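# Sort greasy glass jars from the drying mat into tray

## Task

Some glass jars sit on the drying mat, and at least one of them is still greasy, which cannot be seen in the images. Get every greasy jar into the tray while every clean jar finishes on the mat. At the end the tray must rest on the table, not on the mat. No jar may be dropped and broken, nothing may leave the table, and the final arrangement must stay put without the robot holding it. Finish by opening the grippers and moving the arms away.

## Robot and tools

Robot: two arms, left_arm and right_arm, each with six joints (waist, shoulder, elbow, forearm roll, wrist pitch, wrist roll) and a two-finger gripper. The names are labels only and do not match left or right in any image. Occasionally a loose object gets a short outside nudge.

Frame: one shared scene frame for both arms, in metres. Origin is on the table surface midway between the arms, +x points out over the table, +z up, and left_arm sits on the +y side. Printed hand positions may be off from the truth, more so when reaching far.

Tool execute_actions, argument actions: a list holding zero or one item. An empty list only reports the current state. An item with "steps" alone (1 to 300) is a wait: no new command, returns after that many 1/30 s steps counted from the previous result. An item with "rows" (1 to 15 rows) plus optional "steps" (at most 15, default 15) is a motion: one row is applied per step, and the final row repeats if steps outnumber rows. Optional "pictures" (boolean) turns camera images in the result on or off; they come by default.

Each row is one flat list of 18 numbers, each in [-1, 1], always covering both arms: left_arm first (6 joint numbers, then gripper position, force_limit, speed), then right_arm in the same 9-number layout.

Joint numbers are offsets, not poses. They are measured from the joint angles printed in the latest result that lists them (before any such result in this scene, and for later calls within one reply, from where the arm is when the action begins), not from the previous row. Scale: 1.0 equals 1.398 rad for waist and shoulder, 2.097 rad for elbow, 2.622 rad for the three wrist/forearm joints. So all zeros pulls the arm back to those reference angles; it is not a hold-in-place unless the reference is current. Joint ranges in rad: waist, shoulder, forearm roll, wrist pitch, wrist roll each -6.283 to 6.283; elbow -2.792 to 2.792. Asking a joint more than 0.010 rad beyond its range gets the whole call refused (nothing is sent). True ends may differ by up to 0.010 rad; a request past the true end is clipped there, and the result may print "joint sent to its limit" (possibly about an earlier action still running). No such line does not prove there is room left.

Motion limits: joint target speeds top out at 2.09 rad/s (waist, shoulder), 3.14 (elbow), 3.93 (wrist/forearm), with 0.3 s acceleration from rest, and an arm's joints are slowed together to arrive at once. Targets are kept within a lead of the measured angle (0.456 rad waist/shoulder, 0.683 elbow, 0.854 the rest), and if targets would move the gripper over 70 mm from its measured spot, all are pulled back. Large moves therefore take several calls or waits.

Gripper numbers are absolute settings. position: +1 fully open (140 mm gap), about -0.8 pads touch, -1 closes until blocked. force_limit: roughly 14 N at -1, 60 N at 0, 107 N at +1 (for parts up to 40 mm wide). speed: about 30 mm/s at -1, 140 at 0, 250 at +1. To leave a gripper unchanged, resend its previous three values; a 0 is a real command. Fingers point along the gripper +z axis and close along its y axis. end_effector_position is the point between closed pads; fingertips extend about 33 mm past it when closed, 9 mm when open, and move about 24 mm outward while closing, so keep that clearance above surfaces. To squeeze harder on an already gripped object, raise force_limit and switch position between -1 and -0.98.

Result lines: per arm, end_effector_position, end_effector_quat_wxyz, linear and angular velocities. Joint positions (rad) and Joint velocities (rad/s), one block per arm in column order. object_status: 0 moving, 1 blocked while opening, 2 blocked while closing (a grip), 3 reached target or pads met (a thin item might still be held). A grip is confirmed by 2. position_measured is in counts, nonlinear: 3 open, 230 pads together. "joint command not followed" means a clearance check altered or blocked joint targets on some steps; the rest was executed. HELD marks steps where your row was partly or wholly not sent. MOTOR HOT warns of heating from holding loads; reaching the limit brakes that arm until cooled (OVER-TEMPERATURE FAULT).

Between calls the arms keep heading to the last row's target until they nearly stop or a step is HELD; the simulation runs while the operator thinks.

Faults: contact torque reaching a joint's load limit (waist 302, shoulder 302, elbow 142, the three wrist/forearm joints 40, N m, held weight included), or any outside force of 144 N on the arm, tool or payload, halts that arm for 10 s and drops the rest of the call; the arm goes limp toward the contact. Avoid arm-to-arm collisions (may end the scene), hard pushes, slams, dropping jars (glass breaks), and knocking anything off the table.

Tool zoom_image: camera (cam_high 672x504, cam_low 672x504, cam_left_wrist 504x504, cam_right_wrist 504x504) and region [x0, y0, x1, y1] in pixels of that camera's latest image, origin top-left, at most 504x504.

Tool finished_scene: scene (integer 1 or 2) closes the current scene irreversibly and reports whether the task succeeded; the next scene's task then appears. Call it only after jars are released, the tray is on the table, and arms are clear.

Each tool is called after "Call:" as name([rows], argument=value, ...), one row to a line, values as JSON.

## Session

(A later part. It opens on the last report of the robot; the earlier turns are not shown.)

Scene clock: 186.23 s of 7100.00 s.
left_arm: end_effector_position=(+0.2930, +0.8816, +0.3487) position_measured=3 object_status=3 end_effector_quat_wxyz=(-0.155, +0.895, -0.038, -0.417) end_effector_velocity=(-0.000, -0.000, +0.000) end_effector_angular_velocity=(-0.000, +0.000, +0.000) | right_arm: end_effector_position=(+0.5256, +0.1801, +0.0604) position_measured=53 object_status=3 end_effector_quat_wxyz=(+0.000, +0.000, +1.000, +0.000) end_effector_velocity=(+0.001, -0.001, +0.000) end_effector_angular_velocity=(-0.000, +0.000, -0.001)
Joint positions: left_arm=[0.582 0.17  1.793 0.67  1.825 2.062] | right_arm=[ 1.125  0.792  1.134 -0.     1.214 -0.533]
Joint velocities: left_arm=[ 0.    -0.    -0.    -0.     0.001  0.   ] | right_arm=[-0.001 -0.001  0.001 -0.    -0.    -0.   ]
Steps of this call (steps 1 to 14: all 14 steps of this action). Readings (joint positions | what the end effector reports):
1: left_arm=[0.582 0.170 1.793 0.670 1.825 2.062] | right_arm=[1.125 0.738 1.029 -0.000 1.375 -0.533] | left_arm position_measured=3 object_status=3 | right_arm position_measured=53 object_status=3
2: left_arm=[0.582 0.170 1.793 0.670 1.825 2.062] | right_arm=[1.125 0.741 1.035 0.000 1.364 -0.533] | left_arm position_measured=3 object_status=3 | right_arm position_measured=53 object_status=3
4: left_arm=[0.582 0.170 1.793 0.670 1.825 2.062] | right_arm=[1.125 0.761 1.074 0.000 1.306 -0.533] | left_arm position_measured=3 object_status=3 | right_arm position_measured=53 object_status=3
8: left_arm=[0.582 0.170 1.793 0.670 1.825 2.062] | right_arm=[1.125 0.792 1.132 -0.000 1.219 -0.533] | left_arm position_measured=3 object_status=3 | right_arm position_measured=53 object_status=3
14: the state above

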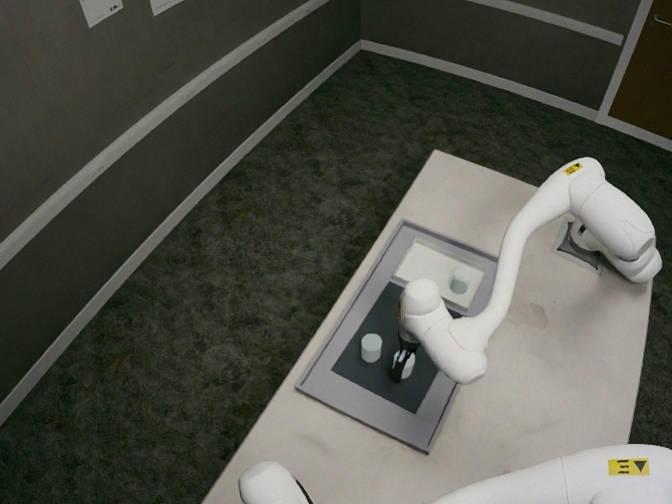

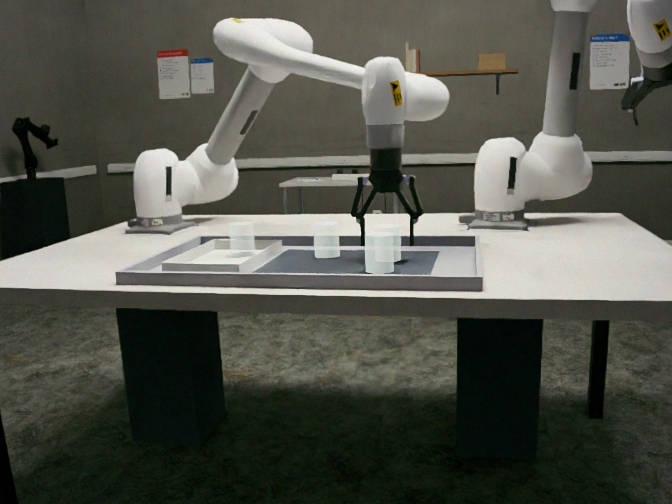

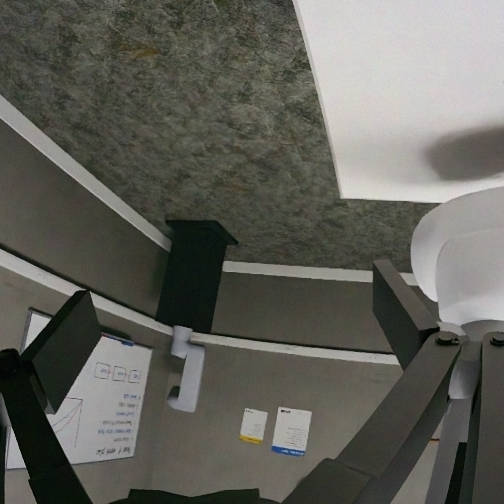

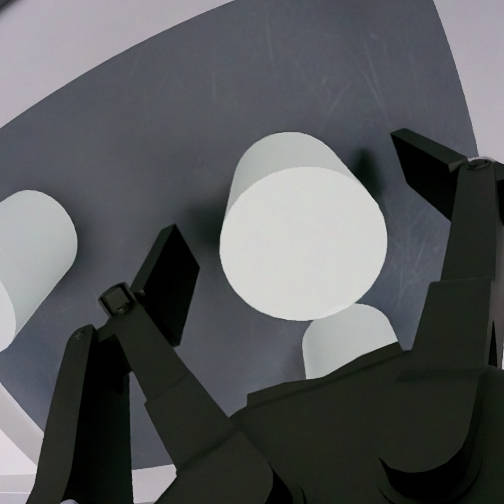

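Call:
execute_actions([
  {"rows":[[0,0,0,0,0,0,1,0,0,0,0,0,0,0,0,-1,0.5,0]],"steps":15},
], pictures=false)

Call:
execute_actions([
  {"steps":8},
], pictures=false)

Call:
execute_actions([
  {"rows":[[0,0,0,0,0,0,1,0,0,0,-0.009,-0.0106,0,0.0134,0,-1,0.5,0]],"steps":12},
])

Scene clock: 192.73 s of 7100.00 s.
left_arm: end_effector_position=(+0.2930, +0.8816, +0.3487) position_measured=3 object_status=3 end_effector_quat_wxyz=(-0.155, +0.895, -0.038, -0.417) end_effector_velocity=(-0.000, -0.000, -0.000) end_effector_angular_velocity=(-0.000, +0.000, -0.000) | right_arm: end_effector_position=(+0.5256, +0.1801, +0.0604) position_measured=138 object_status=0 end_effector_quat_wxyz=(+0.000, +0.000, +1.000, +0.000) end_effector_velocity=(+0.000, -0.000, -0.001) end_effector_angular_velocity=(-0.001, +0.000, -0.000)
Joint positions: left_arm=[0.582 0.17  1.793 0.67  1.825 2.062] | right_arm=[ 1.125  0.792  1.134 -0.     1.214 -0.533]
Joint velocities: left_arm=[ 0. -0.  0. -0. -0.  0.] | right_arm=[-0.     0.001  0.     0.    -0.     0.   ]
Steps of this call (steps 1 to 15: the robot went on to your last target; steps 16 to 90: nothing new was sent; then 3.00 s passed at rest; steps 91 to 105: all 15 steps of this action). Readings (joint positions | what the end effector reports):
91: left_arm=[0.582 0.170 1.793 0.670 1.825 2.062] | right_arm=[1.125 0.792 1.134 -0.000 1.214 -0.533] | left_arm position_measured=3 object_status=3 | right_arm position_measured=53 object_status=0
92: left_arm=[0.582 0.170 1.793 0.670 1.825 2.062] | right_arm=[1.125 0.792 1.134 -0.000 1.214 -0.533] | left_arm position_measured=3 object_status=3 | right_arm position_measured=59 object_status=0
94: left_arm=[0.582 0.170 1.793 0.670 1.825 2.062] | right_arm=[1.125 0.792 1.134 -0.000 1.214 -0.533] | left_arm position_measured=3 object_status=3 | right_arm position_measured=74 object_status=0
98: left_arm=[0.582 0.170 1.793 0.670 1.825 2.062] | right_arm=[1.125 0.792 1.134 -0.000 1.214 -0.533] | left_arm position_measured=3 object_status=3 | right_arm position_measured=104 object_status=0
105: the state above

Scene clock: 193.00 s of 7100.00 s.
left_arm: end_effector_position=(+0.2930, +0.8816, +0.3487) position_measured=3 object_status=3 end_effector_quat_wxyz=(-0.155, +0.895, -0.038, -0.417) end_effector_velocity=(-0.000, -0.000, +0.000) end_effector_angular_velocity=(-0.000, +0.000, -0.000) | right_arm: end_effector_position=(+0.5256, +0.1801, +0.0604) position_measured=138 object_status=2 end_effector_quat_wxyz=(+0.000, +0.000, +1.000, +0.000) end_effector_velocity=(-0.000, +0.000, +0.000) end_effector_angular_velocity=(+0.000, -0.000, +0.000)
Joint positions: left_arm=[0.582 0.17  1.793 0.67  1.825 2.062] | right_arm=[ 1.125  0.792  1.134 -0.     1.214 -0.533]
Joint velocities: left_arm=[-0.    -0.001  0.001  0.     0.     0.001] | right_arm=[ 0. -0. -0. -0.  0.  0.]
Steps of this call (steps 1 to 8: the robot went on to your last target). Readings (joint positions | what the end effector reports):
1: left_arm=[0.582 0.170 1.793 0.670 1.825 2.062] | right_arm=[1.125 0.792 1.134 -0.000 1.214 -0.533] | left_arm position_measured=3 object_status=3 | right_arm position_measured=138 object_status=0
2: left_arm=[0.582 0.170 1.793 0.670 1.825 2.062] | right_arm=[1.125 0.792 1.134 -0.000 1.214 -0.533] | left_arm position_measured=3 object_status=3 | right_arm position_measured=138 object_status=0
4: left_arm=[0.582 0.170 1.793 0.670 1.825 2.062] | right_arm=[1.125 0.792 1.134 -0.000 1.214 -0.533] | left_arm position_measured=3 object_status=3 | right_arm position_measured=138 object_status=2
8: the state above

Scene clock: 193.40 s of 7100.00 s.
left_arm: end_effector_position=(+0.2930, +0.8816, +0.3487) position_measured=3 object_status=3 end_effector_quat_wxyz=(-0.155, +0.895, -0.038, -0.417) end_effector_velocity=(+0.001, +0.000, -0.000) end_effector_angular_velocity=(+0.000, -0.001, +0.000) | right_arm: end_effector_position=(+0.5261, +0.1809, +0.0844) position_measured=138 object_status=2 end_effector_quat_wxyz=(+0.000, +0.000, +1.000, +0.000) end_effector_velocity=(+0.000, -0.000, -0.001) end_effector_angular_velocity=(-0.001, +0.001, -0.000)
Joint positions: left_arm=[0.582 0.17  1.793 0.67  1.825 2.062] | right_arm=[ 1.125  0.78   1.112 -0.     1.25  -0.533]
Joint velocities: left_arm=[-0.     0.001 -0.001 -0.    -0.    -0.001] | right_arm=[-0.001  0.001 -0.     0.     0.    -0.   ]
Steps of this call (steps 1 to 12: all 12 steps of this action). Readings (joint positions | what the end effector reports):
1: left_arm=[0.582 0.170 1.793 0.670 1.825 2.062] | right_arm=[1.125 0.792 1.134 -0.000 1.215 -0.533] | left_arm position_measured=3 object_status=3 | right_arm position_measured=138 object_status=2
2: left_arm=[0.582 0.170 1.793 0.670 1.825 2.062] | right_arm=[1.125 0.789 1.128 -0.000 1.226 -0.533] | left_arm position_measured=3 object_status=3 | right_arm position_measured=138 object_status=2
4: left_arm=[0.582 0.170 1.793 0.670 1.825 2.062] | right_arm=[1.125 0.780 1.113 0.000 1.247 -0.533] | left_arm position_measured=3 object_status=3 | right_arm position_measured=138 object_status=2
8: left_arm=[0.582 0.170 1.793 0.670 1.825 2.062] | right_arm=[1.125 0.780 1.112 -0.000 1.249 -0.533] | left_arm position_measured=3 object_status=3 | right_arm position_measured=138 object_status=2
12: the state above

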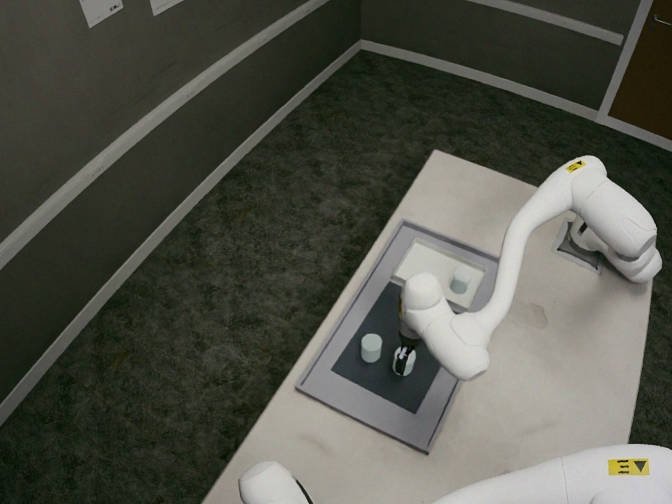

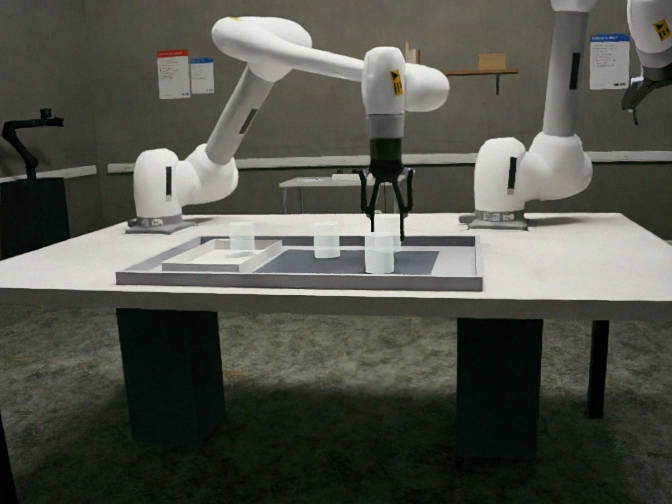

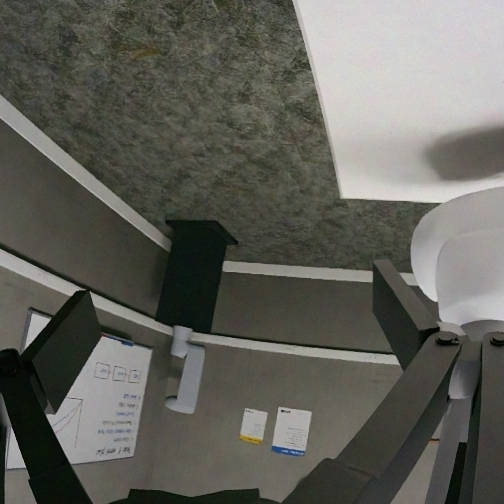

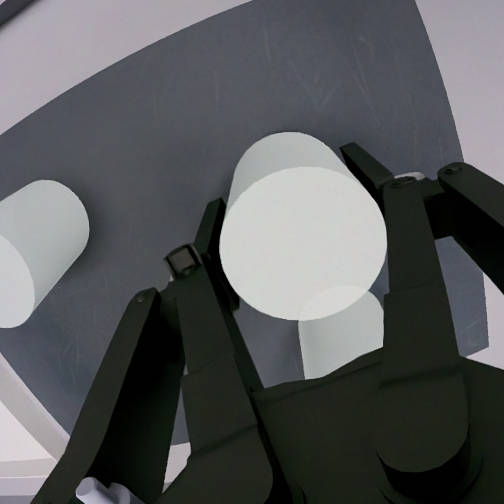

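Call:
execute_actions([
  {"rows":[[0,0,0,0,0,0,1,0,0,0,-0.0302,-0.04,0,0.048,0,-1,0.5,0]],"steps":12},
], pictures=false)

Call:
execute_actions([
  {"rows":[[0,0,0,0,0,0,1,0,0,-0.2396,-0.3133,0.3584,0,-0.1194,-0.1281,-1,0.5,0]],"steps":15},
], pictures=false)

Call:
execute_actions([
  {"steps":20},
], pictures=false)

Call:
execute_actions([
  {"rows":[[0,0,0,0,0,0,1,0,0,0,0.0454,0.0279,0,-0.0464,0,-1,0.5,0]],"steps":12},
], pictures=false)

Call:
execute_actions([
  {"rows":[[0,0,0,0,0,0,1,0,0,0,0.003,0.0017,0,-0.003,0,-1,0.5,0],[0,0,0,0,0,0,1,0,0,0,0.003,0.0017,0,-0.003,0,-1,0.5,0],[0,0,0,0,0,0,1,0,0,0,0.003,0.0017,0,-0.003,0,-1,0.5,0],[0,0,0,0,0,0,1,0,0,0,0.006,0.0035,0,-0.006,0,-1,0.5,0]],"steps":10},
], pictures=false)

Call:
execute_actions([
  {"rows":[[0,0,0,0,0,0,1,0,0,0,0,0,0,0,0,0.4,0.5,0]],"steps":8},
], pictures=false)

Call:
execute_actions([
  {"rows":[[0,0,0,0,0,0,1,0,0,0,-0.0514,-0.0314,0,0.0524,0,0.4,0.5,0]],"steps":12},
], pictures=false)

Call:
execute_actions([
  {"rows":[[0,0,0,0,0,0,1,0,0,0.1674,0.3999,-0.4375,0,0.1368,0.0892,0.6,0.5,0]],"steps":15},
], pictures=false)

Call:
execute_actions([
  {"steps":20},
], pictures=false)

Call:
execute_actions([
  {"rows":[[0,0,0,0,0,0,1,0,0,0,0.0262,0.0377,0,-0.0441,0,0.6,0.5,0]],"steps":12},
])

Scene clock: 217.27 s of 7100.00 s.
left_arm: end_effector_position=(+0.2930, +0.8816, +0.3487) position_measured=3 object_status=3 end_effector_quat_wxyz=(-0.155, +0.895, -0.038, -0.417) end_effector_velocity=(-0.001, -0.000, +0.000) end_effector_angular_velocity=(+0.000, +0.001, +0.001) | right_arm: end_effector_position=(+0.5256, +0.1800, +0.1704) position_measured=138 object_status=2 end_effector_quat_wxyz=(+0.000, +0.000, +1.000, +0.000) end_effector_velocity=(+0.000, +0.001, +0.001) end_effector_angular_velocity=(+0.001, -0.001, +0.000)
Joint positions: left_arm=[0.582 0.17  1.793 0.67  1.825 2.062] | right_arm=[ 1.125  0.738  1.028 -0.     1.375 -0.533]
Joint velocities: left_arm=[ 0.    -0.     0.001  0.     0.001 -0.001] | right_arm=[ 0.     0.    -0.002  0.     0.001  0.   ]
Steps of this call (steps 1 to 15: the robot went on to your last target; steps 16 to 90: nothing new was sent; then 20.47 s passed at rest; steps 91 to 102: all 12 steps of this action). Readings (joint positions | what the end effector reports):
91: left_arm=[0.582 0.170 1.793 0.670 1.825 2.062] | right_arm=[1.125 0.780 1.112 -0.000 1.251 -0.533] | left_arm position_measured=3 object_status=3 | right_arm position_measured=138 object_status=2
92: left_arm=[0.582 0.170 1.793 0.670 1.825 2.062] | right_arm=[1.125 0.777 1.105 -0.000 1.261 -0.533] | left_arm position_measured=3 object_status=3 | right_arm position_measured=138 object_status=2
94: left_arm=[0.582 0.170 1.793 0.670 1.825 2.062] | right_arm=[1.125 0.757 1.066 -0.000 1.318 -0.533] | left_arm position_measured=3 object_status=3 | right_arm position_measured=138 object_status=2
98: left_arm=[0.582 0.170 1.793 0.670 1.825 2.062] | right_arm=[1.125 0.737 1.029 0.000 1.374 -0.533] | left_arm position_measured=3 object_status=3 | right_arm position_measured=138 object_status=2
102: the state above

Scene clock: 217.77 s of 7100.00 s.
left_arm: end_effector_position=(+0.2930, +0.8816, +0.3487) position_measured=3 object_status=3 end_effector_quat_wxyz=(-0.155, +0.895, -0.038, -0.417) end_effector_velocity=(-0.000, +0.000, +0.000) end_effector_angular_velocity=(+0.000, +0.000, +0.000) | right_arm: end_effector_position=(+0.5773, -0.0423, +0.1650) position_measured=138 object_status=2 end_effector_quat_wxyz=(+0.001, +0.000, +1.000, +0.001) end_effector_velocity=(+0.005, -0.526, -0.053) end_effector_angular_velocity=(-0.010, +0.006, -0.003)
Joint positions: left_arm=[0.582 0.17  1.793 0.67  1.825 2.062] | right_arm=[ 0.93   0.482  1.463 -0.     1.193 -0.729]
Joint velocities: left_arm=[ 0. -0. -0.  0.  0.  0.] | right_arm=[-0.438 -0.572  0.99   0.    -0.406 -0.435]
Steps of this call (steps 1 to 15: all 15 steps of this action). Readings (joint positions | what the end effector reports):
1: left_arm=[0.582 0.170 1.793 0.670 1.825 2.062] | right_arm=[1.125 0.737 1.029 -0.000 1.375 -0.534] | left_arm position_measured=3 object_status=3 | right_arm position_measured=138 object_status=2
2: left_arm=[0.582 0.170 1.793 0.670 1.825 2.062] | right_arm=[1.122 0.732 1.038 -0.000 1.371 -0.538] | left_arm position_measured=3 object_status=3 | right_arm position_measured=138 object_status=2
4: left_arm=[0.582 0.170 1.793 0.670 1.825 2.062] | right_arm=[1.097 0.700 1.089 -0.000 1.348 -0.563] | left_arm position_measured=3 object_status=3 | right_arm position_measured=138 object_status=2
8: left_arm=[0.582 0.170 1.793 0.670 1.825 2.062] | right_arm=[1.034 0.618 1.227 -0.000 1.290 -0.625] | left_arm position_measured=3 object_status=3 | right_arm position_measured=138 object_status=2
15: the state above

Scene clock: 218.43 s of 7100.00 s.
left_arm: end_effector_position=(+0.2930, +0.8816, +0.3487) position_measured=3 object_status=3 end_effector_quat_wxyz=(-0.155, +0.895, -0.038, -0.417) end_effector_velocity=(+0.000, +0.000, +0.000) end_effector_angular_velocity=(+0.001, -0.001, +0.000) | right_arm: end_effector_position=(+0.5540, -0.2090, +0.1400) position_measured=138 object_status=2 end_effector_quat_wxyz=(-0.000, -0.000, +1.000, -0.000) end_effector_velocity=(-0.000, -0.000, +0.000) end_effector_angular_velocity=(+0.000, -0.000, +0.000)
Joint positions: left_arm=[0.582 0.17  1.793 0.67  1.825 2.062] | right_arm=[ 0.79   0.3    1.78  -0.     1.062 -0.869]
Joint velocities: left_arm=[ 0. -0. -0. -0. -0. -0.] | right_arm=[ 0.    -0.001  0.    -0.     0.    -0.   ]
Steps of this call (steps 1 to 20: the robot went on to your last target). Readings (joint positions | what the end effector reports):
1: left_arm=[0.582 0.170 1.793 0.670 1.825 2.062] | right_arm=[0.915 0.463 1.497 -0.000 1.179 -0.744] | left_arm position_measured=3 object_status=3 | right_arm position_measured=138 object_status=2
2: left_arm=[0.582 0.170 1.793 0.670 1.825 2.062] | right_arm=[0.900 0.443 1.530 -0.000 1.165 -0.759] | left_arm position_measured=3 object_status=3 | right_arm position_measured=138 object_status=2
4: left_arm=[0.582 0.170 1.793 0.670 1.825 2.062] | right_arm=[0.871 0.405 1.597 -0.000 1.138 -0.788] | left_arm position_measured=3 object_status=3 | right_arm position_measured=138 object_status=2
8: left_arm=[0.582 0.170 1.793 0.670 1.825 2.062] | right_arm=[0.813 0.330 1.728 -0.000 1.084 -0.846] | left_arm position_measured=3 object_status=3 | right_arm position_measured=138 object_status=2
20: the state above

Scene clock: 218.83 s of 7100.00 s.
left_arm: end_effector_position=(+0.2930, +0.8816, +0.3487) position_measured=3 object_status=3 end_effector_quat_wxyz=(-0.155, +0.895, -0.038, -0.417) end_effector_velocity=(-0.001, -0.000, +0.000) end_effector_angular_velocity=(+0.001, +0.000, +0.002) | right_arm: end_effector_position=(+0.5543, -0.2088, +0.0699) position_measured=138 object_status=2 end_effector_quat_wxyz=(-0.000, -0.000, +1.000, -0.000) end_effector_velocity=(-0.000, -0.001, -0.001) end_effector_angular_velocity=(-0.000, +0.002, -0.002)
Joint positions: left_arm=[0.582 0.17  1.793 0.67  1.825 2.062] | right_arm=[ 0.79   0.363  1.839 -0.     0.941 -0.869]
Joint velocities: left_arm=[ 0.    -0.001  0.001  0.     0.    -0.002] | right_arm=[-0.001  0.001  0.001  0.001 -0.001  0.   ]
Steps of this call (steps 1 to 12: all 12 steps of this action). Readings (joint positions | what the end effector reports):
1: left_arm=[0.582 0.170 1.793 0.670 1.825 2.062] | right_arm=[0.790 0.300 1.781 -0.000 1.061 -0.869] | left_arm position_measured=3 object_status=3 | right_arm position_measured=138 object_status=2
2: left_arm=[0.582 0.170 1.793 0.670 1.825 2.062] | right_arm=[0.790 0.305 1.785 -0.000 1.051 -0.869] | left_arm position_measured=3 object_status=3 | right_arm position_measured=138 object_status=2
4: left_arm=[0.582 0.170 1.793 0.670 1.825 2.062] | right_arm=[0.790 0.336 1.814 -0.000 0.991 -0.869] | left_arm position_measured=3 object_status=3 | right_arm position_measured=138 object_status=2
8: left_arm=[0.582 0.170 1.793 0.670 1.825 2.062] | right_arm=[0.790 0.363 1.838 -0.000 0.941 -0.869] | left_arm position_measured=3 object_status=3 | right_arm position_measured=138 object_status=2
12: the state above

Scene clock: 219.17 s of 7100.00 s.
left_arm: end_effector_position=(+0.2930, +0.8816, +0.3487) position_measured=3 object_status=3 end_effector_quat_wxyz=(-0.155, +0.895, -0.038, -0.417) end_effector_velocity=(+0.000, +0.000, -0.001) end_effector_angular_velocity=(-0.000, -0.000, -0.000) | right_arm: end_effector_position=(+0.5540, -0.2090, +0.0610) position_measured=138 object_status=2 end_effector_quat_wxyz=(-0.000, -0.000, +1.000, -0.000) end_effector_velocity=(-0.000, -0.000, -0.001) end_effector_angular_velocity=(-0.000, +0.000, +0.000)
Joint positions: left_arm=[0.582 0.17  1.793 0.67  1.825 2.062] | right_arm=[ 0.79   0.371  1.846 -0.     0.925 -0.869]
Joint velocities: left_arm=[-0.     0.     0.    -0.    -0.001 -0.   ] | right_arm=[ 0.     0.001  0.001 -0.    -0.001 -0.   ]
Steps of this call (steps 1 to 10: all 10 steps of this action). Readings (joint positions | what the end effector reports):
1: left_arm=[0.582 0.170 1.793 0.670 1.825 2.062] | right_arm=[0.790 0.363 1.839 -0.000 0.940 -0.869] | left_arm position_measured=3 object_status=3 | right_arm position_measured=138 object_status=2
2: left_arm=[0.582 0.170 1.793 0.670 1.825 2.062] | right_arm=[0.790 0.365 1.840 -0.000 0.936 -0.869] | left_arm position_measured=3 object_status=3 | right_arm position_measured=138 object_status=2
4: left_arm=[0.582 0.170 1.793 0.670 1.825 2.062] | right_arm=[0.790 0.367 1.842 -0.000 0.933 -0.869] | left_arm position_measured=3 object_status=3 | right_arm position_measured=138 object_status=2
8: left_arm=[0.582 0.170 1.793 0.670 1.825 2.062] | right_arm=[0.790 0.371 1.846 -0.000 0.925 -0.869] | left_arm position_measured=3 object_status=3 | right_arm position_measured=138 object_status=2
10: the state above

Scene clock: 219.43 s of 7100.00 s.
left_arm: end_effector_position=(+0.2930, +0.8816, +0.3487) position_measured=3 object_status=3 end_effector_quat_wxyz=(-0.155, +0.895, -0.038, -0.417) end_effector_velocity=(-0.000, -0.000, -0.000) end_effector_angular_velocity=(-0.000, +0.001, +0.000) | right_arm: end_effector_position=(+0.5540, -0.2090, +0.0610) position_measured=87 object_status=0 end_effector_quat_wxyz=(-0.000, -0.000, +1.000, -0.000) end_effector_velocity=(+0.000, -0.000, +0.001) end_effector_angular_velocity=(+0.001, -0.001, -0.001)
Joint positions: left_arm=[0.582 0.17  1.793 0.67  1.825 2.062] | right_arm=[ 0.79   0.371  1.846 -0.     0.925 -0.869]
Joint velocities: left_arm=[-0.    -0.     0.001  0.     0.001  0.   ] | right_arm=[-0.001 -0.001  0.    -0.    -0.     0.   ]
Steps of this call (steps 1 to 8: all 8 steps of this action). Readings (joint positions | what the end effector reports):
1: left_arm=[0.582 0.170 1.793 0.670 1.825 2.062] | right_arm=[0.790 0.371 1.846 -0.000 0.925 -0.869] | left_arm position_measured=3 object_status=3 | right_arm position_measured=138 object_status=0
2: left_arm=[0.582 0.170 1.793 0.670 1.825 2.062] | right_arm=[0.790 0.371 1.846 -0.000 0.925 -0.869] | left_arm position_measured=3 object_status=3 | right_arm position_measured=138 object_status=0
4: left_arm=[0.582 0.170 1.793 0.670 1.825 2.062] | right_arm=[0.790 0.371 1.846 -0.000 0.925 -0.869] | left_arm position_measured=3 object_status=3 | right_arm position_measured=118 object_status=0
8: the state above

Scene clock: 219.83 s of 7100.00 s.
left_arm: end_effector_position=(+0.2930, +0.8816, +0.3487) position_measured=3 object_status=3 end_effector_quat_wxyz=(-0.155, +0.895, -0.038, -0.417) end_effector_velocity=(-0.000, -0.000, -0.000) end_effector_angular_velocity=(+0.000, -0.000, +0.000) | right_arm: end_effector_position=(+0.5540, -0.2090, +0.1401) position_measured=78 object_status=3 end_effector_quat_wxyz=(-0.000, -0.000, +1.000, -0.000) end_effector_velocity=(+0.000, -0.000, +0.000) end_effector_angular_velocity=(-0.002, -0.000, +0.001)
Joint positions: left_arm=[0.582 0.17  1.793 0.67  1.825 2.062] | right_arm=[ 0.79   0.299  1.78  -0.     1.062 -0.869]
Joint velocities: left_arm=[-0.     0.     0.    -0.    -0.    -0.001] | right_arm=[ 0.     0.001 -0.001 -0.002  0.001 -0.   ]
Steps of this call (steps 1 to 12: all 12 steps of this action). Readings (joint positions | what the end effector reports):
1: left_arm=[0.582 0.170 1.793 0.670 1.825 2.062] | right_arm=[0.790 0.371 1.846 -0.000 0.926 -0.869] | left_arm position_measured=3 object_status=3 | right_arm position_measured=80 object_status=0
2: left_arm=[0.582 0.170 1.793 0.670 1.825 2.062] | right_arm=[0.790 0.366 1.841 -0.000 0.937 -0.869] | left_arm position_measured=3 object_status=3 | right_arm position_measured=78 object_status=0
4: left_arm=[0.582 0.170 1.793 0.670 1.825 2.062] | right_arm=[0.790 0.334 1.811 -0.000 0.997 -0.869] | left_arm position_measured=3 object_status=3 | right_arm position_measured=78 object_status=0
8: left_arm=[0.582 0.170 1.793 0.670 1.825 2.062] | right_arm=[0.790 0.299 1.780 0.000 1.062 -0.869] | left_arm position_measured=3 object_status=3 | right_arm position_measured=78 object_status=3
12: the state above

Scene clock: 220.33 s of 7100.00 s.
left_arm: end_effector_position=(+0.2930, +0.8816, +0.3487) position_measured=3 object_status=3 end_effector_quat_wxyz=(-0.155, +0.895, -0.038, -0.417) end_effector_velocity=(+0.000, -0.000, -0.000) end_effector_angular_velocity=(+0.000, -0.000, +0.000) | right_arm: end_effector_position=(+0.6249, -0.0013, +0.1497) position_measured=53 object_status=3 end_effector_quat_wxyz=(-0.008, +0.000, +1.000, -0.009) end_effector_velocity=(+0.122, +0.487, +0.012) end_effector_angular_velocity=(+0.039, -0.044, +0.003)
Joint positions: left_arm=[0.582 0.17  1.793 0.67  1.825 2.062] | right_arm=[ 0.921  0.6    1.302 -0.     1.263 -0.739]
Joint velocities: left_arm=[-0.     0.     0.    -0.    -0.    -0.001] | right_arm=[ 0.273  0.677 -1.149  0.     0.413  0.27 ]
Steps of this call (steps 1 to 15: all 15 steps of this action). Readings (joint positions | what the end effector reports):
1: left_arm=[0.582 0.170 1.793 0.670 1.825 2.062] | right_arm=[0.790 0.300 1.779 -0.000 1.063 -0.869] | left_arm position_measured=3 object_status=3 | right_arm position_measured=78 object_status=0
2: left_arm=[0.582 0.170 1.793 0.670 1.825 2.062] | right_arm=[0.793 0.306 1.771 -0.000 1.067 -0.866] | left_arm position_measured=3 object_status=3 | right_arm position_measured=73 object_status=0
4: left_arm=[0.582 0.170 1.793 0.670 1.825 2.062] | right_arm=[0.810 0.339 1.719 -0.000 1.094 -0.848] | left_arm position_measured=3 object_status=3 | right_arm position_measured=58 object_status=0
8: left_arm=[0.582 0.170 1.793 0.670 1.825 2.062] | right_arm=[0.857 0.441 1.567 -0.000 1.165 -0.802] | left_arm position_measured=3 object_status=3 | right_arm position_measured=53 object_status=0
15: the state above

Scene clock: 221.00 s of 7100.00 s.
left_arm: end_effector_position=(+0.2930, +0.8816, +0.3487) position_measured=3 object_status=3 end_effector_quat_wxyz=(-0.155, +0.895, -0.038, -0.417) end_effector_velocity=(+0.000, +0.000, -0.000) end_effector_angular_velocity=(-0.000, -0.000, -0.001) | right_arm: end_effector_position=(+0.6422, +0.1746, +0.1416) position_measured=53 object_status=3 end_effector_quat_wxyz=(-0.000, -0.000, +1.000, -0.000) end_effector_velocity=(-0.000, +0.000, -0.001) end_effector_angular_velocity=(-0.001, +0.001, +0.000)
Joint positions: left_arm=[0.582 0.17  1.793 0.67  1.825 2.062] | right_arm=[ 1.024  0.858  0.863 -0.     1.421 -0.635]
Joint velocities: left_arm=[ 0.     0.    -0.     0.    -0.001  0.001] | right_arm=[ 0.     0.001 -0.     0.    -0.     0.   ]
Steps of this call (steps 1 to 20: the robot went on to your last target). Readings (joint positions | what the end effector reports):
1: left_arm=[0.582 0.170 1.793 0.670 1.825 2.062] | right_arm=[0.930 0.623 1.263 -0.000 1.277 -0.729] | left_arm position_measured=3 object_status=3 | right_arm position_measured=53 object_status=3
2: left_arm=[0.582 0.170 1.793 0.670 1.825 2.062] | right_arm=[0.939 0.647 1.223 -0.000 1.291 -0.720] | left_arm position_measured=3 object_status=3 | right_arm position_measured=53 object_status=3
4: left_arm=[0.582 0.170 1.793 0.670 1.825 2.062] | right_arm=[0.958 0.694 1.143 -0.000 1.320 -0.701] | left_arm position_measured=3 object_status=3 | right_arm position_measured=53 object_status=3
8: left_arm=[0.582 0.170 1.793 0.670 1.825 2.062] | right_arm=[0.997 0.791 0.978 -0.000 1.379 -0.662] | left_arm position_measured=3 object_status=3 | right_arm position_measured=53 object_status=3
20: the state above

Scene clock: 221.40 s of 7100.00 s.
left_arm: end_effector_position=(+0.2930, +0.8816, +0.3487) position_measured=3 object_status=3 end_effector_quat_wxyz=(-0.155, +0.895, -0.038, -0.417) end_effector_velocity=(-0.000, -0.000, +0.001) end_effector_angular_velocity=(+0.000, +0.000, +0.000) | right_arm: end_effector_position=(+0.6429, +0.1756, +0.0609) position_measured=53 object_status=3 end_effector_quat_wxyz=(-0.000, -0.000, +1.000, -0.000) end_effector_velocity=(-0.001, -0.000, -0.000) end_effector_angular_velocity=(-0.001, +0.000, +0.001)
Joint positions: left_arm=[0.582 0.17  1.793 0.67  1.825 2.062] | right_arm=[ 1.024  0.895  0.942  0.     1.305 -0.635]
Joint velocities: left_arm=[ 0.    -0.001 -0.001  0.     0.001  0.001] | right_arm=[ 0.001 -0.001  0.003 -0.    -0.001 -0.   ]
Steps of this call (steps 1 to 12: all 12 steps of this action). Readings (joint positions | what the end effector reports):
1: left_arm=[0.582 0.170 1.793 0.670 1.825 2.062] | right_arm=[1.024 0.859 0.863 -0.000 1.420 -0.635] | left_arm position_measured=3 object_status=3 | right_arm position_measured=53 object_status=3
2: left_arm=[0.582 0.170 1.793 0.670 1.825 2.062] | right_arm=[1.024 0.861 0.869 0.000 1.410 -0.635] | left_arm position_measured=3 object_status=3 | right_arm position_measured=53 object_status=3
4: left_arm=[0.582 0.170 1.793 0.670 1.825 2.062] | right_arm=[1.024 0.880 0.909 0.000 1.353 -0.635] | left_arm position_measured=3 object_status=3 | right_arm position_measured=53 object_status=3
8: left_arm=[0.582 0.170 1.793 0.670 1.825 2.062] | right_arm=[1.024 0.895 0.941 0.000 1.306 -0.635] | left_arm position_measured=3 object_status=3 | right_arm position_measured=53 object_status=3
12: the state above

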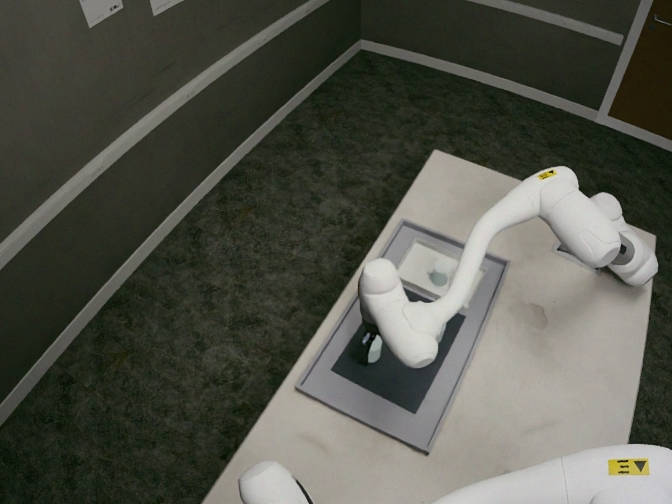

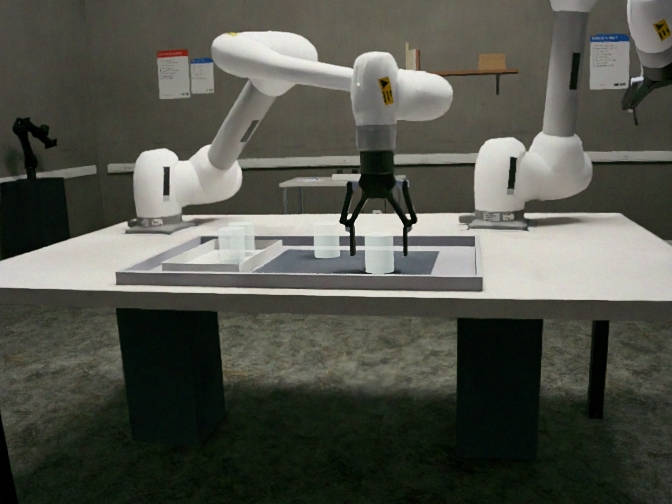

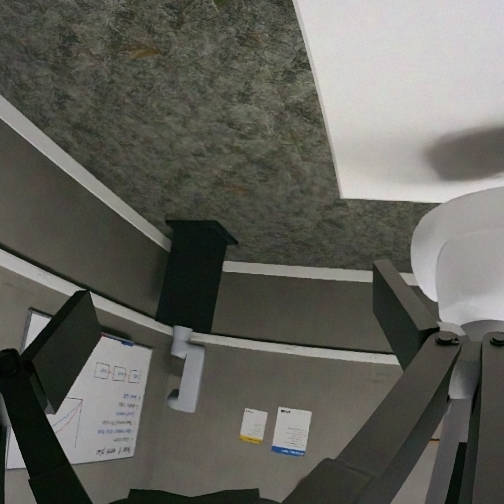

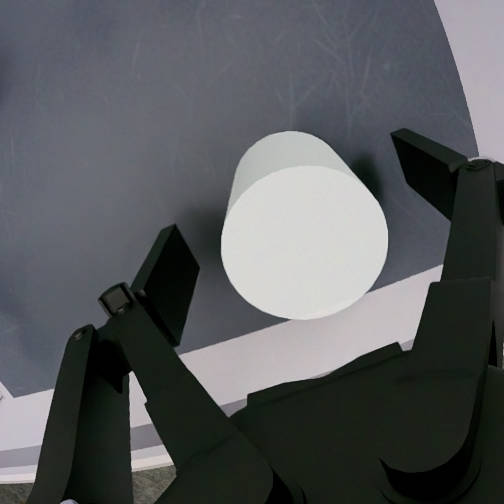

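Call:
execute_actions([
  {"rows":[[0,0,0,0,0,0,1,0,0,0,0,0,0,0,0,-1,0.5,0]],"steps":15},
], pictures=false)

Call:
execute_actions([
  {"steps":6},
], pictures=false)

Call:
execute_actions([
  {"rows":[[0,0,0,0,0,0,1,0,0,0,-0.008,-0.0107,0,0.0131,0,-1,0.5,0]],"steps":12},
])

Scene clock: 227.47 s of 7100.00 s.
left_arm: end_effector_position=(+0.2930, +0.8816, +0.3487) position_measured=3 object_status=3 end_effector_quat_wxyz=(-0.155, +0.895, -0.038, -0.417) end_effector_velocity=(-0.000, -0.000, -0.000) end_effector_angular_velocity=(-0.001, +0.001, -0.001) | right_arm: end_effector_position=(+0.6429, +0.1756, +0.0609) position_measured=138 object_status=0 end_effector_quat_wxyz=(-0.000, -0.000, +1.000, -0.000) end_effector_velocity=(-0.001, +0.001, +0.002) end_effector_angular_velocity=(+0.002, -0.001, +0.001)
Joint positions: left_arm=[0.582 0.17  1.793 0.67  1.825 2.062] | right_arm=[ 1.024  0.895  0.942 -0.     1.305 -0.635]
Joint velocities: left_arm=[-0.    -0.     0.001  0.    -0.     0.001] | right_arm=[ 0.001 -0.001 -0.     0.    -0.001  0.   ]
Steps of this call (steps 1 to 15: the robot went on to your last target; steps 16 to 90: nothing new was sent; then 2.57 s passed at rest; steps 91 to 105: all 15 steps of this action). Readings (joint positions | what the end effector reports):
91: left_arm=[0.582 0.170 1.793 0.670 1.825 2.062] | right_arm=[1.024 0.895 0.942 -0.000 1.305 -0.635] | left_arm position_measured=3 object_status=3 | right_arm position_measured=53 object_status=0
92: left_arm=[0.582 0.170 1.793 0.670 1.825 2.062] | right_arm=[1.024 0.895 0.942 -0.000 1.305 -0.635] | left_arm position_measured=3 object_status=3 | right_arm position_measured=59 object_status=0
94: left_arm=[0.582 0.170 1.793 0.670 1.825 2.062] | right_arm=[1.024 0.895 0.942 -0.000 1.305 -0.635] | left_arm position_measured=3 object_status=3 | right_arm position_measured=74 object_status=0
98: left_arm=[0.582 0.170 1.793 0.670 1.825 2.062] | right_arm=[1.024 0.895 0.942 -0.000 1.305 -0.635] | left_arm position_measured=3 object_status=3 | right_arm position_measured=104 object_status=0
105: the state above

Scene clock: 227.67 s of 7100.00 s.
left_arm: end_effector_position=(+0.2930, +0.8816, +0.3487) position_measured=3 object_status=3 end_effector_quat_wxyz=(-0.155, +0.895, -0.038, -0.417) end_effector_velocity=(-0.000, -0.000, -0.000) end_effector_angular_velocity=(+0.001, -0.000, +0.001) | right_arm: end_effector_position=(+0.6429, +0.1756, +0.0609) position_measured=138 object_status=2 end_effector_quat_wxyz=(-0.000, -0.000, +1.000, -0.000) end_effector_velocity=(-0.000, +0.001, +0.002) end_effector_angular_velocity=(+0.002, -0.001, +0.000)
Joint positions: left_arm=[0.582 0.17  1.793 0.67  1.825 2.062] | right_arm=[ 1.024  0.895  0.942  0.     1.305 -0.635]
Joint velocities: left_arm=[-0.     0.     0.001 -0.     0.    -0.002] | right_arm=[ 0.    -0.001 -0.001  0.    -0.    -0.   ]
Steps of this call (steps 1 to 6: the robot went on to your last target). Readings (joint positions | what the end effector reports):
1: left_arm=[0.582 0.170 1.793 0.670 1.825 2.062] | right_arm=[1.024 0.895 0.942 -0.000 1.305 -0.635] | left_arm position_measured=3 object_status=3 | right_arm position_measured=138 object_status=0
2: left_arm=[0.582 0.170 1.793 0.670 1.825 2.062] | right_arm=[1.024 0.895 0.942 -0.000 1.305 -0.635] | left_arm position_measured=3 object_status=3 | right_arm position_measured=138 object_status=0
4: left_arm=[0.582 0.170 1.793 0.670 1.825 2.062] | right_arm=[1.024 0.895 0.942 0.000 1.305 -0.635] | left_arm position_measured=3 object_status=3 | right_arm position_measured=138 object_status=2
6: the state above

Scene clock: 228.07 s of 7100.00 s.
left_arm: end_effector_position=(+0.2930, +0.8816, +0.3487) position_measured=3 object_status=3 end_effector_quat_wxyz=(-0.155, +0.895, -0.038, -0.417) end_effector_velocity=(-0.000, -0.000, -0.000) end_effector_angular_velocity=(-0.000, +0.002, +0.000) | right_arm: end_effector_position=(+0.6429, +0.1756, +0.0846) position_measured=138 object_status=2 end_effector_quat_wxyz=(-0.000, -0.000, +1.000, -0.000) end_effector_velocity=(+0.000, +0.000, -0.000) end_effector_angular_velocity=(+0.000, -0.000, -0.000)
Joint positions: left_arm=[0.582 0.17  1.793 0.67  1.825 2.062] | right_arm=[ 1.024  0.884  0.919  0.     1.34  -0.635]
Joint velocities: left_arm=[-0.     0.     0.001  0.     0.001  0.   ] | right_arm=[-0.     0.001 -0.001 -0.     0.     0.   ]
Steps of this call (steps 1 to 12: all 12 steps of this action). Readings (joint positions | what the end effector reports):
1: left_arm=[0.582 0.170 1.793 0.670 1.825 2.062] | right_arm=[1.024 0.895 0.941 0.000 1.306 -0.635] | left_arm position_measured=3 object_status=3 | right_arm position_measured=138 object_status=2
2: left_arm=[0.582 0.170 1.793 0.670 1.825 2.062] | right_arm=[1.024 0.892 0.935 0.000 1.316 -0.635] | left_arm position_measured=3 object_status=3 | right_arm position_measured=138 object_status=2
4: left_arm=[0.582 0.170 1.793 0.670 1.825 2.062] | right_arm=[1.024 0.884 0.920 0.000 1.337 -0.635] | left_arm position_measured=3 object_status=3 | right_arm position_measured=138 object_status=2
8: left_arm=[0.582 0.170 1.793 0.670 1.825 2.062] | right_arm=[1.024 0.884 0.919 0.000 1.340 -0.635] | left_arm position_measured=3 object_status=3 | right_arm position_measured=138 object_status=2
12: the state above

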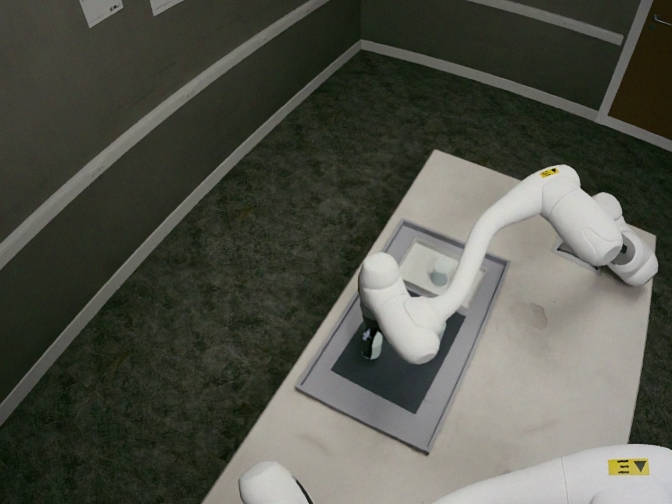

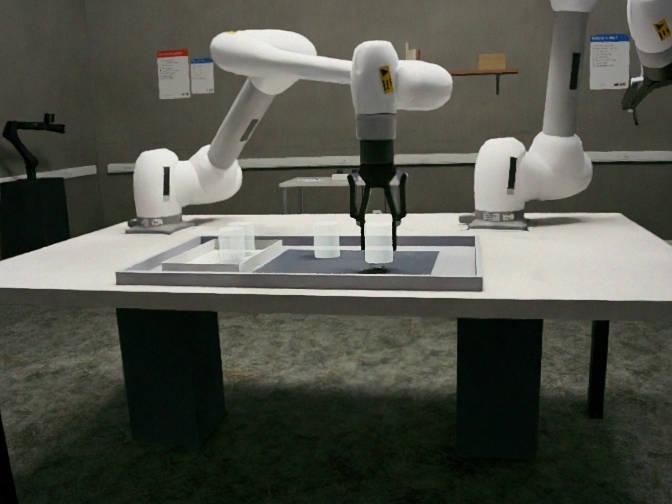

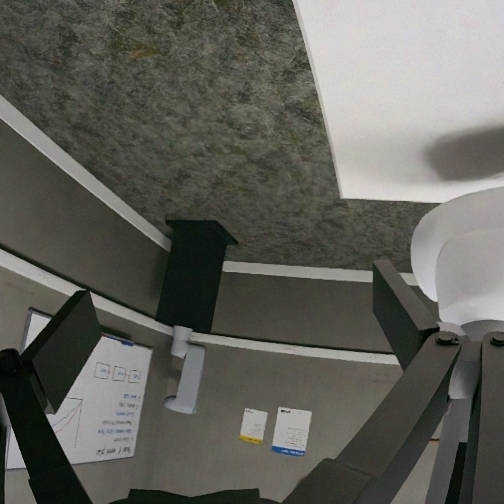

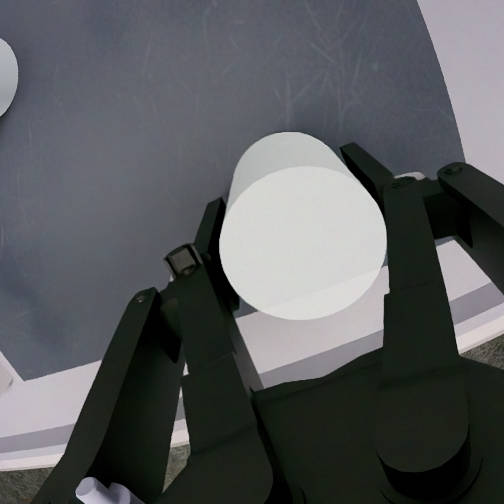

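Call:
execute_actions([
  {"rows":[[0,0,0,0,0,0,1,0,0,-0.2143,-0.3581,0.3534,0,-0.0923,-0.1143,-1,0.5,0]],"steps":15},
], pictures=false)

Call:
execute_actions([
  {"steps":20},
], pictures=false)

Call:
execute_actions([
  {"rows":[[0,0,0,0,0,0,1,0,0,0,0.0417,0.0276,0,-0.0443,0,-1,0.5,0]],"steps":12},
])

Scene clock: 238.83 s of 7100.00 s.
left_arm: end_effector_position=(+0.2930, +0.8816, +0.3487) position_measured=3 object_status=3 end_effector_quat_wxyz=(-0.155, +0.895, -0.038, -0.417) end_effector_velocity=(+0.000, +0.000, +0.001) end_effector_angular_velocity=(+0.002, -0.002, +0.001) | right_arm: end_effector_position=(+0.6684, -0.0465, +0.1305) position_measured=138 object_status=2 end_effector_quat_wxyz=(+0.000, -0.000, +1.000, +0.000) end_effector_velocity=(-0.049, -0.520, +0.068) end_effector_angular_velocity=(+0.002, -0.002, -0.003)
Joint positions: left_arm=[0.582 0.17  1.793 0.67  1.825 2.062] | right_arm=[ 0.848  0.592  1.352  0.     1.197 -0.811]
Joint velocities: left_arm=[ 0.    -0.001 -0.001 -0.    -0.    -0.001] | right_arm=[-0.396 -0.669  0.984 -0.    -0.317 -0.393]
Steps of this call (steps 1 to 15: the robot went on to your last target; steps 16 to 90: nothing new was sent; then 7.27 s passed at rest; steps 91 to 105: all 15 steps of this action). Readings (joint positions | what the end effector reports):
91: left_arm=[0.582 0.170 1.793 0.670 1.825 2.062] | right_arm=[1.024 0.883 0.920 0.000 1.340 -0.636] | left_arm position_measured=3 object_status=3 | right_arm position_measured=138 object_status=2
92: left_arm=[0.582 0.170 1.793 0.670 1.825 2.062] | right_arm=[1.021 0.878 0.928 0.000 1.337 -0.639] | left_arm position_measured=3 object_status=3 | right_arm position_measured=138 object_status=2
94: left_arm=[0.582 0.170 1.793 0.670 1.825 2.062] | right_arm=[0.999 0.845 0.979 0.000 1.318 -0.662] | left_arm position_measured=3 object_status=3 | right_arm position_measured=138 object_status=2
98: left_arm=[0.582 0.170 1.793 0.670 1.825 2.062] | right_arm=[0.942 0.751 1.117 0.000 1.273 -0.718] | left_arm position_measured=3 object_status=3 | right_arm position_measured=138 object_status=2
105: the state above

Scene clock: 239.50 s of 7100.00 s.
left_arm: end_effector_position=(+0.2930, +0.8816, +0.3487) position_measured=3 object_status=3 end_effector_quat_wxyz=(-0.155, +0.895, -0.038, -0.417) end_effector_velocity=(+0.000, +0.000, -0.000) end_effector_angular_velocity=(-0.001, -0.000, -0.001) | right_arm: end_effector_position=(+0.6302, -0.2072, +0.1405) position_measured=138 object_status=2 end_effector_quat_wxyz=(+0.000, -0.000, +1.000, +0.000) end_effector_velocity=(+0.000, -0.000, +0.001) end_effector_angular_velocity=(+0.000, -0.001, -0.000)
Joint positions: left_arm=[0.582 0.17  1.793 0.67  1.825 2.062] | right_arm=[ 0.725  0.383  1.66   0.     1.098 -0.935]
Joint velocities: left_arm=[ 0.     0.     0.    -0.    -0.001  0.001] | right_arm=[-0.    -0.001  0.    -0.    -0.    -0.   ]
Steps of this call (steps 1 to 20: the robot went on to your last target). Readings (joint positions | what the end effector reports):
1: left_arm=[0.582 0.170 1.793 0.670 1.825 2.062] | right_arm=[0.835 0.570 1.385 0.000 1.187 -0.825] | left_arm position_measured=3 object_status=3 | right_arm position_measured=138 object_status=2
2: left_arm=[0.582 0.170 1.793 0.670 1.825 2.062] | right_arm=[0.822 0.547 1.418 0.000 1.176 -0.838] | left_arm position_measured=3 object_status=3 | right_arm position_measured=138 object_status=2
4: left_arm=[0.582 0.170 1.793 0.670 1.825 2.062] | right_arm=[0.795 0.502 1.485 0.000 1.154 -0.865] | left_arm position_measured=3 object_status=3 | right_arm position_measured=138 object_status=2
8: left_arm=[0.582 0.170 1.793 0.670 1.825 2.062] | right_arm=[0.743 0.414 1.614 0.000 1.113 -0.917] | left_arm position_measured=3 object_status=3 | right_arm position_measured=138 object_status=2
20: the state above

Scene clock: 239.90 s of 7100.00 s.
left_arm: end_effector_position=(+0.2930, +0.8816, +0.3487) position_measured=3 object_status=3 end_effector_quat_wxyz=(-0.155, +0.895, -0.038, -0.417) end_effector_velocity=(-0.000, -0.000, -0.001) end_effector_angular_velocity=(-0.000, +0.001, +0.000) | right_arm: end_effector_position=(+0.6305, -0.2071, +0.0701) position_measured=138 object_status=2 end_effector_quat_wxyz=(+0.000, -0.000, +1.000, +0.000) end_effector_velocity=(-0.001, -0.000, -0.001) end_effector_angular_velocity=(-0.000, +0.001, +0.000)
Joint positions: left_arm=[0.582 0.17  1.793 0.67  1.825 2.062] | right_arm=[ 0.725  0.442  1.718 -0.     0.982 -0.935]
Joint velocities: left_arm=[-0.     0.001  0.001  0.     0.    -0.001] | right_arm=[ 0.     0.     0.001  0.001 -0.    -0.   ]
Steps of this call (steps 1 to 12: all 12 steps of this action). Readings (joint positions | what the end effector reports):
1: left_arm=[0.582 0.170 1.793 0.670 1.825 2.062] | right_arm=[0.725 0.384 1.661 0.000 1.097 -0.935] | left_arm position_measured=3 object_status=3 | right_arm position_measured=138 object_status=2
2: left_arm=[0.582 0.170 1.793 0.670 1.825 2.062] | right_arm=[0.725 0.388 1.665 0.000 1.086 -0.935] | left_arm position_measured=3 object_status=3 | right_arm position_measured=138 object_status=2
4: left_arm=[0.582 0.170 1.793 0.670 1.825 2.062] | right_arm=[0.725 0.418 1.695 0.000 1.027 -0.935] | left_arm position_measured=3 object_status=3 | right_arm position_measured=138 object_status=2
8: left_arm=[0.582 0.170 1.793 0.670 1.825 2.062] | right_arm=[0.725 0.442 1.718 -0.000 0.982 -0.935] | left_arm position_measured=3 object_status=3 | right_arm position_measured=138 object_status=2
12: the state above

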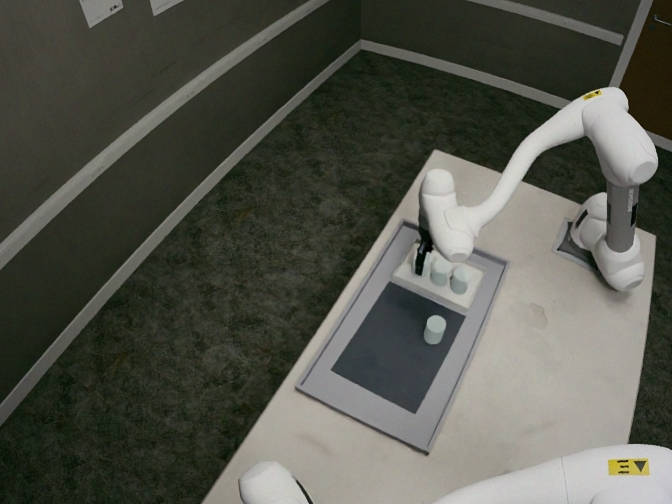

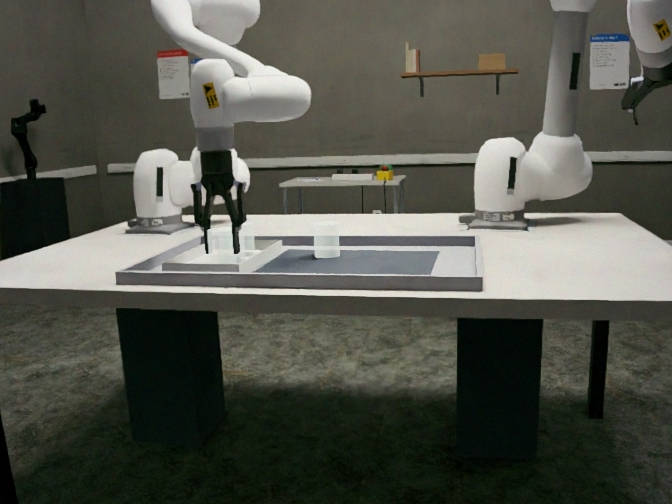

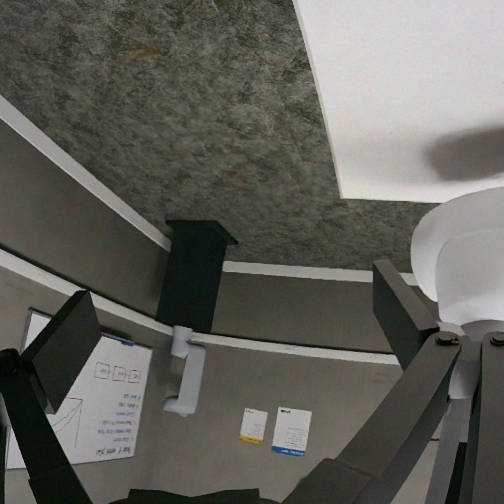

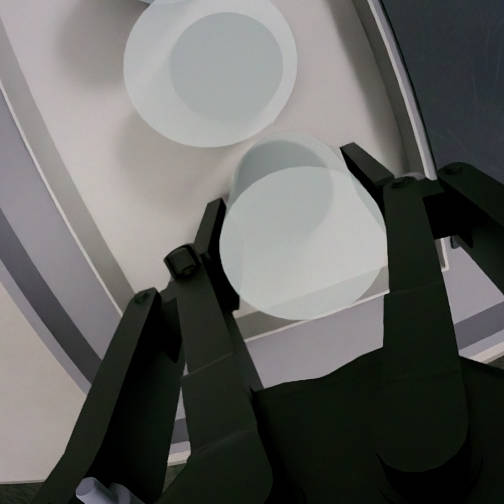

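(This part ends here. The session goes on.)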